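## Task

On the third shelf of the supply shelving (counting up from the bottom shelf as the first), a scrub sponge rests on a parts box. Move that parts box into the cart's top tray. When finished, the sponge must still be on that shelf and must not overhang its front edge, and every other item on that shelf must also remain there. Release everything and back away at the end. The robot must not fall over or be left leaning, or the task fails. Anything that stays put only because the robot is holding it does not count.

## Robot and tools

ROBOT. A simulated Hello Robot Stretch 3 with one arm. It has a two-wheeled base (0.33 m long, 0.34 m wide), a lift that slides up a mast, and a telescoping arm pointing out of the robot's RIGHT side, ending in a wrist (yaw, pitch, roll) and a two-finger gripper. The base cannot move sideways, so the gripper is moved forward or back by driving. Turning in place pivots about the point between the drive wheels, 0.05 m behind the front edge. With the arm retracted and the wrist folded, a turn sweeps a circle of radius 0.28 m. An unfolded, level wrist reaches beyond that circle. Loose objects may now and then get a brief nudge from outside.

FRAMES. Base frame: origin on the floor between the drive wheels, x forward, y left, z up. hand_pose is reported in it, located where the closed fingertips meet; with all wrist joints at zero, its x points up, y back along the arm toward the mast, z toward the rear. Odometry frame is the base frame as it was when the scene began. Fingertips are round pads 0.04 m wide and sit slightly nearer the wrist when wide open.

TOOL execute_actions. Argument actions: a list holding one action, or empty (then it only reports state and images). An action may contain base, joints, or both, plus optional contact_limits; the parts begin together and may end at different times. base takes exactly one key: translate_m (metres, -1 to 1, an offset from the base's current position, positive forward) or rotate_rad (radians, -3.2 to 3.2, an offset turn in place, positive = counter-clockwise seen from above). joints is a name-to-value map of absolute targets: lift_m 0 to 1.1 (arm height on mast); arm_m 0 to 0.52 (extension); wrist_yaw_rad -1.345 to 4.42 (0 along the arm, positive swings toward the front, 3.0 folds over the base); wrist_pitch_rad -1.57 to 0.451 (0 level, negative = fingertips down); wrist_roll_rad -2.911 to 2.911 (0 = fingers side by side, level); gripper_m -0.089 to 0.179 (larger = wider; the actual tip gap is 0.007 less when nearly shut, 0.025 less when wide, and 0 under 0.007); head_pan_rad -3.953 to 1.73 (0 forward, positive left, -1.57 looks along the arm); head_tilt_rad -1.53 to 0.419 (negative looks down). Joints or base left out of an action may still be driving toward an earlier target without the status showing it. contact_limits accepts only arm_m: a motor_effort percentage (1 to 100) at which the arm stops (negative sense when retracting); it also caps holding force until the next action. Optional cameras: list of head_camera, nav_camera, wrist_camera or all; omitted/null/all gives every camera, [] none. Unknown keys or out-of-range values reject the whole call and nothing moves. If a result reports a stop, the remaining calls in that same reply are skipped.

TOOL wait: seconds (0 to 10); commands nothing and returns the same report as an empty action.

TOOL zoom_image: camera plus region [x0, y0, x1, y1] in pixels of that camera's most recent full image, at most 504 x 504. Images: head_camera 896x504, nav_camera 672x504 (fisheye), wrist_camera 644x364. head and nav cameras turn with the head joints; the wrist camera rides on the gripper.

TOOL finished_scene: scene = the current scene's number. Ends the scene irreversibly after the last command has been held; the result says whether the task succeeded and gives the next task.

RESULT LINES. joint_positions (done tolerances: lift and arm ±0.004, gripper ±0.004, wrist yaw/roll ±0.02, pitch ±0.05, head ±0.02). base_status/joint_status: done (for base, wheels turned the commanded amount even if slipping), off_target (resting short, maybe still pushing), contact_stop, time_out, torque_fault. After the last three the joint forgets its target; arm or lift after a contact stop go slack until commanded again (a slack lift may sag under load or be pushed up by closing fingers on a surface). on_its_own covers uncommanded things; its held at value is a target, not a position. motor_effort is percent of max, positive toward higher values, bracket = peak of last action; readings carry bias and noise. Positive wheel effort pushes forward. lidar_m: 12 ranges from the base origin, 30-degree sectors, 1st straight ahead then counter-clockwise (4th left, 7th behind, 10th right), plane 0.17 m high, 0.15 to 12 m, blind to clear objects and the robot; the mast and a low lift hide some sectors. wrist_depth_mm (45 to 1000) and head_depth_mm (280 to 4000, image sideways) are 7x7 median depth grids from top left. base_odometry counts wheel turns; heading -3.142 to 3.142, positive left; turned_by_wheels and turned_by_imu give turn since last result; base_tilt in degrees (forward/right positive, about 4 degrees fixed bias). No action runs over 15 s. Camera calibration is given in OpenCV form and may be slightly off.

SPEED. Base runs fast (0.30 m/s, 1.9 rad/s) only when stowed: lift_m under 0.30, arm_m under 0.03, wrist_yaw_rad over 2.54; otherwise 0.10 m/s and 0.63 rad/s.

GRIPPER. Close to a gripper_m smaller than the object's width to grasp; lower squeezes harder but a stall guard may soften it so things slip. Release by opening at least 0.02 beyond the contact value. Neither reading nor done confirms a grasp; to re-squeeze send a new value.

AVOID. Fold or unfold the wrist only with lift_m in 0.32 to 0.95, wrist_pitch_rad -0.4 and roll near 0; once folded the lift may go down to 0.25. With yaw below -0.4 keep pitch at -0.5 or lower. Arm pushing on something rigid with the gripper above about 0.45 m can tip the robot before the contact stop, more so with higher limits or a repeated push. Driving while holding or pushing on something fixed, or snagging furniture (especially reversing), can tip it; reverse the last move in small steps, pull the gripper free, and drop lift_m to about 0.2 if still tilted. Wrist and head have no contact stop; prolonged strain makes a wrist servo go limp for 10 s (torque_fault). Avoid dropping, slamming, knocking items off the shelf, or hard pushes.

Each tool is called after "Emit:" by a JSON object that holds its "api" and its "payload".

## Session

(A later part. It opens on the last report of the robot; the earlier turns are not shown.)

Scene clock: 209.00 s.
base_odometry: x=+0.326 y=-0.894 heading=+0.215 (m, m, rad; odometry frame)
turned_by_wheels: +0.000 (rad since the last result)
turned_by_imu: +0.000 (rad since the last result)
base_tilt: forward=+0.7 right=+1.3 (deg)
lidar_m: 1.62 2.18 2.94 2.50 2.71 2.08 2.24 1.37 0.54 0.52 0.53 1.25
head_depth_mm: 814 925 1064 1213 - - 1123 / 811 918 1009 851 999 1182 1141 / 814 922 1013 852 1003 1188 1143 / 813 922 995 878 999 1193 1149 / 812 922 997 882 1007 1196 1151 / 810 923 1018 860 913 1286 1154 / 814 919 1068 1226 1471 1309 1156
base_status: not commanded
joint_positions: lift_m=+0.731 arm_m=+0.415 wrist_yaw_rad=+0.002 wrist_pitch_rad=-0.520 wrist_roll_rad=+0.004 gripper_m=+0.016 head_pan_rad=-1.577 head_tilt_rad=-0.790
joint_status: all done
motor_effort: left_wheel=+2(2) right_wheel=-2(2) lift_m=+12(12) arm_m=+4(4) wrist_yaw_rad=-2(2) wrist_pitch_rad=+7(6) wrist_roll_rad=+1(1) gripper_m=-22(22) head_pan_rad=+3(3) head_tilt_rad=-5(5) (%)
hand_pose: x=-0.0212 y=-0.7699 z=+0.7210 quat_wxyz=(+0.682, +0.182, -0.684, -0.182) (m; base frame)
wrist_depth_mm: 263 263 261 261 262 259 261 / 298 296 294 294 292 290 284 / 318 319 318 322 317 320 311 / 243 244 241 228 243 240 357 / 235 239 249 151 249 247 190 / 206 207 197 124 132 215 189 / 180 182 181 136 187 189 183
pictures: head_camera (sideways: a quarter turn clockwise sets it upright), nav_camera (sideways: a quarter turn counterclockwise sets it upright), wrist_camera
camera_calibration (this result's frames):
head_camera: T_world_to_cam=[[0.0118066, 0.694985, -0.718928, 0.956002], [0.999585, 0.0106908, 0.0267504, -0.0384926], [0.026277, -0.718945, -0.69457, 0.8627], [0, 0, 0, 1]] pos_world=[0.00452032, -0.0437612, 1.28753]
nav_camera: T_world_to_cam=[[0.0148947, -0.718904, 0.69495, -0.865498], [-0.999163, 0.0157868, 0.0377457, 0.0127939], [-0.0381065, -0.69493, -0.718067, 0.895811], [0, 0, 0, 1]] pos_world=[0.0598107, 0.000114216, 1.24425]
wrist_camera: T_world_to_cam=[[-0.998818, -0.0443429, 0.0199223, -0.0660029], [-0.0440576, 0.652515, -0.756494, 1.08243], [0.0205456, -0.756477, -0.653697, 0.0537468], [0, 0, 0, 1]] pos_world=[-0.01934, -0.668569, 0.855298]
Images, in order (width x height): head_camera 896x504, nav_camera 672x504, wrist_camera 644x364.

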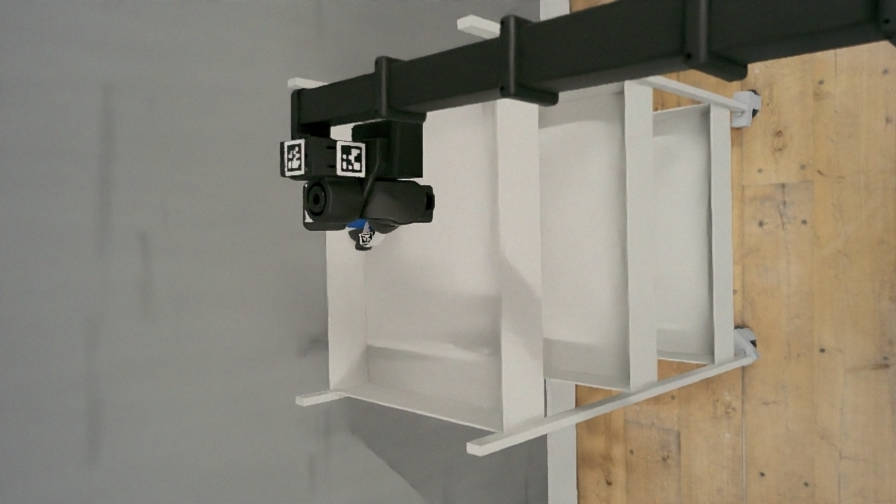

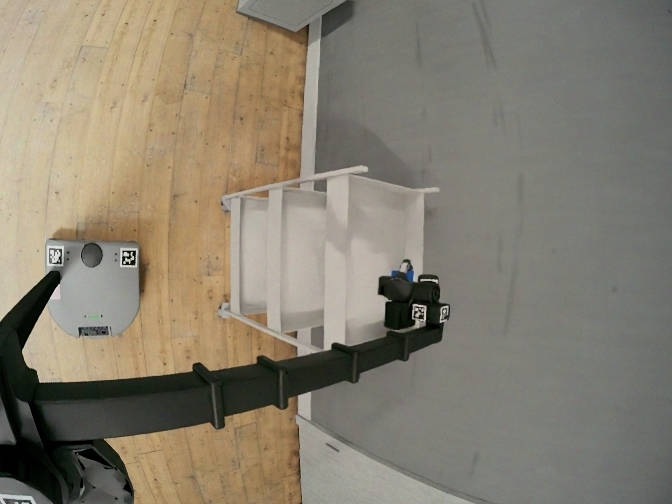

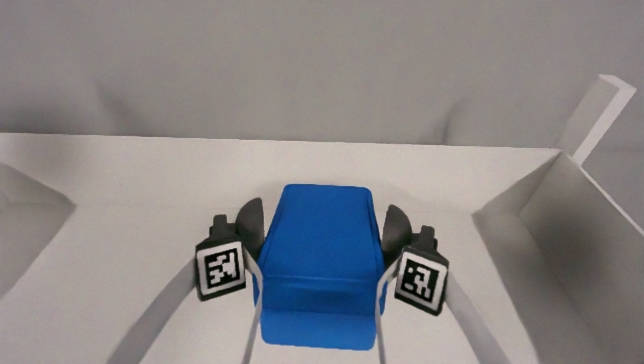

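Emit:
{"api": "execute_actions", "payload": {"actions": [{"joints":{"lift_m":0.714}}], "cameras": []}}

Emit:
{"api": "execute_actions", "payload": {"actions": [{"joints":{"gripper_m":0.12}}], "cameras": ["wrist_camera"]}}

Emit:
{"api": "execute_actions", "payload": {"actions": [{"joints":{"lift_m":0.83}}], "cameras": []}}

Emit:
{"api": "execute_actions", "payload": {"actions": [{"joints":{"arm_m":0.0},"base":{"translate_m":0.35}}]}}

Scene clock: 218.13 s.
base_odometry: x=+0.326 y=-0.894 heading=+0.215 (m, m, rad; odometry frame)
turned_by_wheels: +0.000 (rad since the last result)
turned_by_imu: -0.001 (rad since the last result)
base_tilt: forward=+0.6 right=+1.3 (deg)
lidar_m: 1.62 2.19 2.94 2.50 2.70 2.08 2.24 1.37 0.54 0.52 0.53 1.25
head_depth_mm: 815 920 1060 1217 1459 - - / 815 923 1020 828 995 1179 1140 / 809 920 1020 852 1000 1190 1146 / 813 924 1000 875 1006 1196 1150 / 811 920 995 881 1005 1204 1153 / 810 921 1017 862 911 1284 1154 / 810 923 1061 1237 1461 1324 1151
base_status: not commanded
joint_positions: lift_m=+0.715 arm_m=+0.415 wrist_yaw_rad=+0.002 wrist_pitch_rad=-0.520 wrist_roll_rad=+0.004 gripper_m=+0.016 head_pan_rad=-1.577 head_tilt_rad=-0.790
joint_status: all done
motor_effort: left_wheel=+2(2) right_wheel=-2(2) lift_m=+14(13) arm_m=+4(5) wrist_yaw_rad=-2(2) wrist_pitch_rad=+7(6) wrist_roll_rad=+1(1) gripper_m=-23(22) head_pan_rad=+3(4) head_tilt_rad=-4(4) (%)
hand_pose: x=-0.0212 y=-0.7699 z=+0.7050 quat_wxyz=(+0.682, +0.182, -0.684, -0.182) (m; base frame)
wrist_depth_mm: 266 263 264 263 259 260 261 / 299 294 292 293 290 291 204 / 218 219 215 222 222 221 216 / 238 241 242 229 240 239 201 / 217 218 227 151 226 228 190 / 188 188 181 125 132 197 189 / 165 167 166 135 170 174 172
pictures: none
No camera images: the call's "cameras" was empty. Leave "cameras" out to get every camera's image.

Scene clock: 219.67 s.
base_odometry: x=+0.326 y=-0.894 heading=+0.215 (m, m, rad; odometry frame)
turned_by_wheels: +0.000 (rad since the last result)
turned_by_imu: +0.000 (rad since the last result)
base_tilt: forward=+0.7 right=+1.3 (deg)
lidar_m: 1.62 2.19 2.94 2.50 2.70 2.07 2.24 1.37 0.55 0.52 0.53 1.25
head_depth_mm: 811 926 1063 1216 1460 - - / 814 922 1018 830 996 1186 1140 / 813 922 1022 850 1000 1197 1139 / 812 926 996 880 1003 1193 1148 / 812 922 997 878 1006 1198 1150 / 813 920 1019 862 913 1285 1153 / 812 924 1060 1227 1471 1317 1160
base_status: not commanded
joint_positions: lift_m=+0.715 arm_m=+0.415 wrist_yaw_rad=+0.002 wrist_pitch_rad=-0.520 wrist_roll_rad=+0.004 gripper_m=+0.120 head_pan_rad=-1.577 head_tilt_rad=-0.790
joint_status: all done
motor_effort: left_wheel=+2(2) right_wheel=-2(2) lift_m=+13(13) arm_m=+5(5) wrist_yaw_rad=-3(2) wrist_pitch_rad=+6(7) wrist_roll_rad=+1(1) gripper_m=+0(93) head_pan_rad=+3(3) head_tilt_rad=-6(5) (%)
hand_pose: x=-0.0212 y=-0.7700 z=+0.7051 quat_wxyz=(+0.682, +0.182, -0.684, -0.182) (m; base frame)
wrist_depth_mm: 265 265 263 261 261 263 258 / 292 295 294 295 291 290 205 / 217 217 221 221 221 220 215 / 240 246 243 234 239 242 202 / 216 222 222 173 226 233 191 / 188 186 189 148 190 200 187 / - 168 168 135 172 171 171
pictures: wrist_camera
camera_calibration (this result's frames):
wrist_camera: T_world_to_cam=[[-0.998818, -0.0443273, 0.0199498, -0.0656987], [-0.044055, 0.652025, -0.756917, 1.0704], [0.0205443, -0.756901, -0.653207, 0.0426239], [0, 0, 0, 1]] pos_world=[-0.0193403, -0.668578, 0.839357]
Images, in order (width x height): wrist_camera 644x364.

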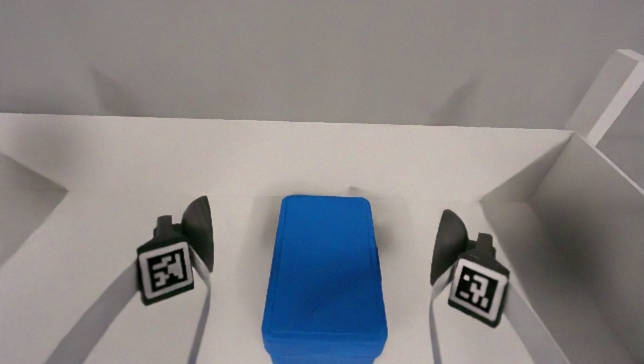

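Scene clock: 221.57 s.
base_odometry: x=+0.326 y=-0.894 heading=+0.215 (m, m, rad; odometry frame)
turned_by_wheels: +0.000 (rad since the last result)
turned_by_imu: +0.000 (rad since the last result)
base_tilt: forward=+0.7 right=+1.3 (deg)
lidar_m: 1.62 2.18 2.94 2.50 2.70 2.08 2.24 1.37 0.55 0.52 0.54 1.25
head_depth_mm: 810 922 1041 - 1411 1277 1137 / 812 885 975 872 998 1186 1149 / 815 887 980 874 1004 1189 1152 / 811 922 990 882 1007 1195 1149 / 812 921 999 883 1006 1199 1156 / 813 921 1019 862 912 1282 1160 / 812 921 1067 1229 1459 1323 1158
base_status: not commanded
joint_positions: lift_m=+0.829 arm_m=+0.415 wrist_yaw_rad=+0.002 wrist_pitch_rad=-0.519 wrist_roll_rad=+0.004 gripper_m=+0.120 head_pan_rad=-1.577 head_tilt_rad=-0.790
joint_status: all done
motor_effort: left_wheel=+2(2) right_wheel=-2(2) lift_m=+34(37) arm_m=+5(3) wrist_yaw_rad=-2(2) wrist_pitch_rad=+6(7) wrist_roll_rad=+1(1) gripper_m=+1(0) head_pan_rad=+3(3) head_tilt_rad=-4(6) (%)
hand_pose: x=-0.0212 y=-0.7702 z=+0.8202 quat_wxyz=(+0.683, +0.182, -0.684, -0.181) (m; base frame)
wrist_depth_mm: 264 263 264 259 260 261 258 / 294 294 294 293 288 290 290 / 334 335 333 326 331 329 330 / 382 386 380 384 377 377 376 / 299 365 304 310 416 418 438 / 296 311 319 322 319 491 540 / 282 276 279 250 283 280 674
pictures: none
No camera images: the call's "cameras" was empty. Leave "cameras" out to get every camera's image.

Scene clock: 226.43 s.
base_odometry: x=+0.668 y=-0.819 heading=+0.215 (m, m, rad; odometry frame)
turned_by_wheels: +0.000 (rad since the last result)
turned_by_imu: +0.001 (rad since the last result)
base_tilt: forward=+0.7 right=+1.2 (deg)
lidar_m: 2.16 1.86 2.38 2.52 2.90 2.41 2.59 0.75 0.53 0.52 0.97 0.93
head_depth_mm: 804 916 985 869 995 - - / 803 912 985 886 996 - - / 803 911 1026 1214 1402 - - / 803 911 1051 1251 1439 1309 1147 / 803 911 1047 1255 1450 1308 1148 / 801 911 1049 1246 1459 1313 1155 / 804 909 1051 1254 1467 1317 1157
base_status: done
joint_positions: lift_m=+0.829 arm_m=+0.000 wrist_yaw_rad=+0.002 wrist_pitch_rad=-0.518 wrist_roll_rad=+0.004 gripper_m=+0.120 head_pan_rad=-1.577 head_tilt_rad=-0.790
joint_status: all done
motor_effort: left_wheel=+1(7) right_wheel=-2(4) lift_m=+35(35) arm_m=-4(3) wrist_yaw_rad=-3(2) wrist_pitch_rad=+6(6) wrist_roll_rad=+1(1) gripper_m=+0(1) head_pan_rad=+3(4) head_tilt_rad=-5(7) (%)
hand_pose: x=-0.0212 y=-0.3560 z=+0.8203 quat_wxyz=(+0.683, +0.182, -0.684, -0.181) (m; base frame)
wrist_depth_mm: 647 666 640 659 637 634 644 / 736 729 722 724 628 628 641 / 825 820 853 845 569 544 567 / 956 - 926 943 427 459 470 / - - - - 694 389 666 / - - - - 620 653 638 / 930 935 966 955 809 800 946
pictures: head_camera (sideways: a quarter turn clockwise sets it upright), nav_camera (sideways: a quarter turn counterclockwise sets it upright), wrist_camera
camera_calibration (this result's frames):
head_camera: T_world_to_cam=[[0.011693, 0.694989, -0.718925, 0.955999], [0.999583, 0.0108541, 0.0267505, -0.0384927], [0.0263946, -0.718938, -0.694573, 0.862703], [0, 0, 0, 1]] pos_world=[0.00452748, -0.0437614, 1.28753]
nav_camera: T_world_to_cam=[[0.0150122, -0.718904, 0.694947, -0.865495], [-0.999165, 0.0156232, 0.0377457, 0.0127938], [-0.0379929, -0.694934, -0.718069, 0.895813], [0, 0, 0, 1]] pos_world=[0.0598107, 0.000123231, 1.24425]
wrist_camera: T_world_to_cam=[[-0.998818, -0.0443061, 0.0199972, -0.0496761], [-0.0440541, 0.651183, -0.757641, 0.887931], [0.0205464, -0.757627, -0.652365, 0.430239], [0, 0, 0, 1]] pos_world=[-0.0193401, -0.254446, 0.9544]
Images, in order (width x height): head_camera 896x504, nav_camera 672x504, wrist_camera 644x364.

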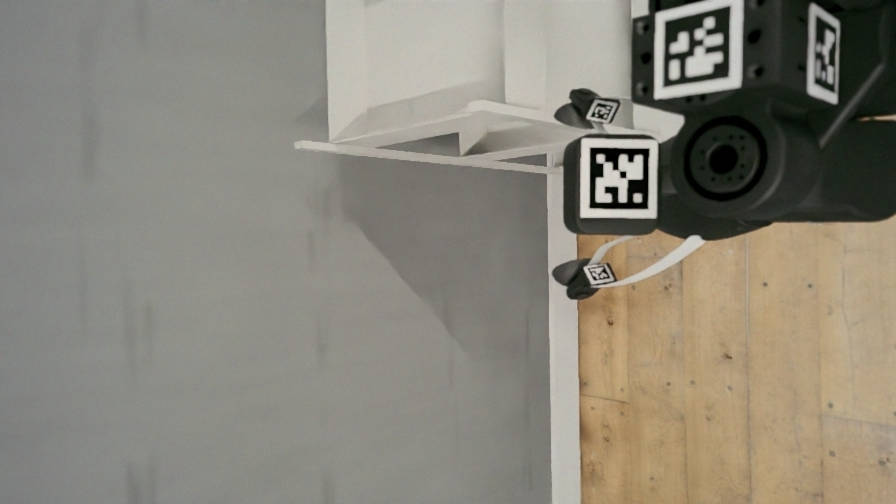

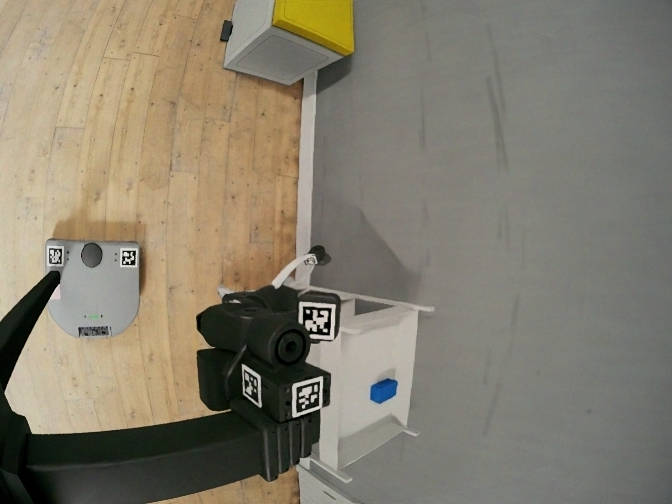

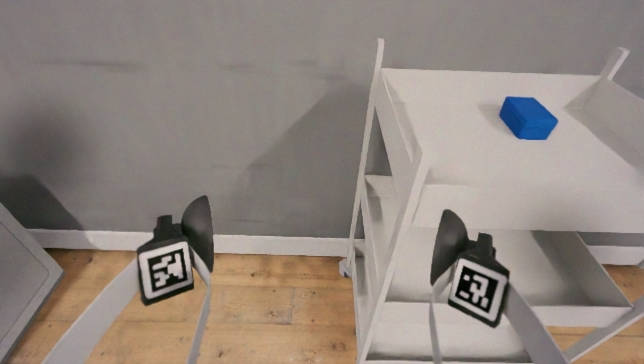

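Quick check of the shelf.

Emit:
{"api": "execute_actions", "payload": {"actions": [{"joints":{"head_pan_rad":0.65,"head_tilt_rad":-0.2}}], "cameras": ["head_camera"]}}

Scene clock: 231.77 s.
base_odometry: x=+0.668 y=-0.819 heading=+0.215 (m, m, rad; odometry frame)
turned_by_wheels: +0.000 (rad since the last result)
turned_by_imu: -0.001 (rad since the last result)
base_tilt: forward=+0.7 right=+1.3 (deg)
lidar_m: 2.16 1.86 2.38 2.52 2.90 2.41 2.59 0.74 0.53 0.52 0.97 0.93
head_depth_mm: 1929 1944 2041 2083 2199 2208 1712 / 2029 1728 1793 1878 1957 1995 1706 / 2182 2237 2347 2396 2452 2120 1712 / 2348 2432 2481 2561 2598 2224 1720 / 2555 2223 2334 2390 2500 2246 1718 / 2779 2949 3119 3231 3206 2259 1726 / 2905 3062 3135 3197 3135 2287 1724
base_status: not commanded
joint_positions: lift_m=+0.829 arm_m=+0.000 wrist_yaw_rad=+0.002 wrist_pitch_rad=-0.518 wrist_roll_rad=+0.004 gripper_m=+0.120 head_pan_rad=+0.643 head_tilt_rad=-0.211
joint_status: all done
motor_effort: left_wheel=+2(2) right_wheel=-2(2) lift_m=+34(34) arm_m=-4(3) wrist_yaw_rad=-3(3) wrist_pitch_rad=+6(6) wrist_roll_rad=+1(1) gripper_m=+1(0) head_pan_rad=+4(49) head_tilt_rad=+7(42) (%)
hand_pose: x=-0.0212 y=-0.3560 z=+0.8203 quat_wxyz=(+0.683, +0.182, -0.684, -0.181) (m; base frame)
wrist_depth_mm: 638 649 649 656 652 646 628 / 744 725 740 727 649 639 632 / 829 808 799 834 559 552 557 / 957 949 974 973 423 457 468 / - - - - 689 387 686 / - - - - 611 648 623 / 929 927 941 958 788 812 959
pictures: head_camera (sideways: a quarter turn clockwise sets it upright)
camera_calibration (this result's frames):
head_camera: T_world_to_cam=[[-0.155315, -0.106939, -0.98206, 1.30025], [-0.622141, 0.782795, 0.0131522, -0.0109121], [0.767345, 0.613022, -0.188111, 0.199167], [0, 0, 0, 1]] pos_world=[0.0423289, 0.0254955, 1.31453]
Images, in order (width x height): head_camera 896x504.

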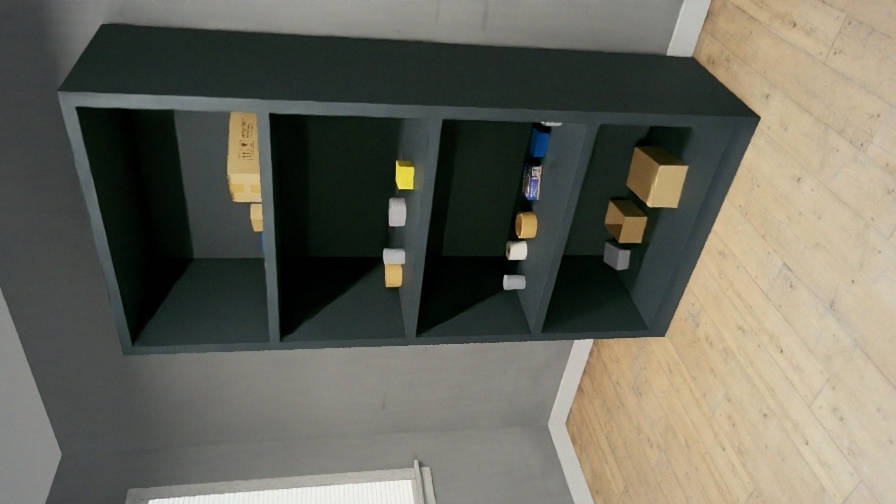

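Emit:
{"api": "finished_scene", "payload": {"scene": 1}}

The scene is finished: the task was done.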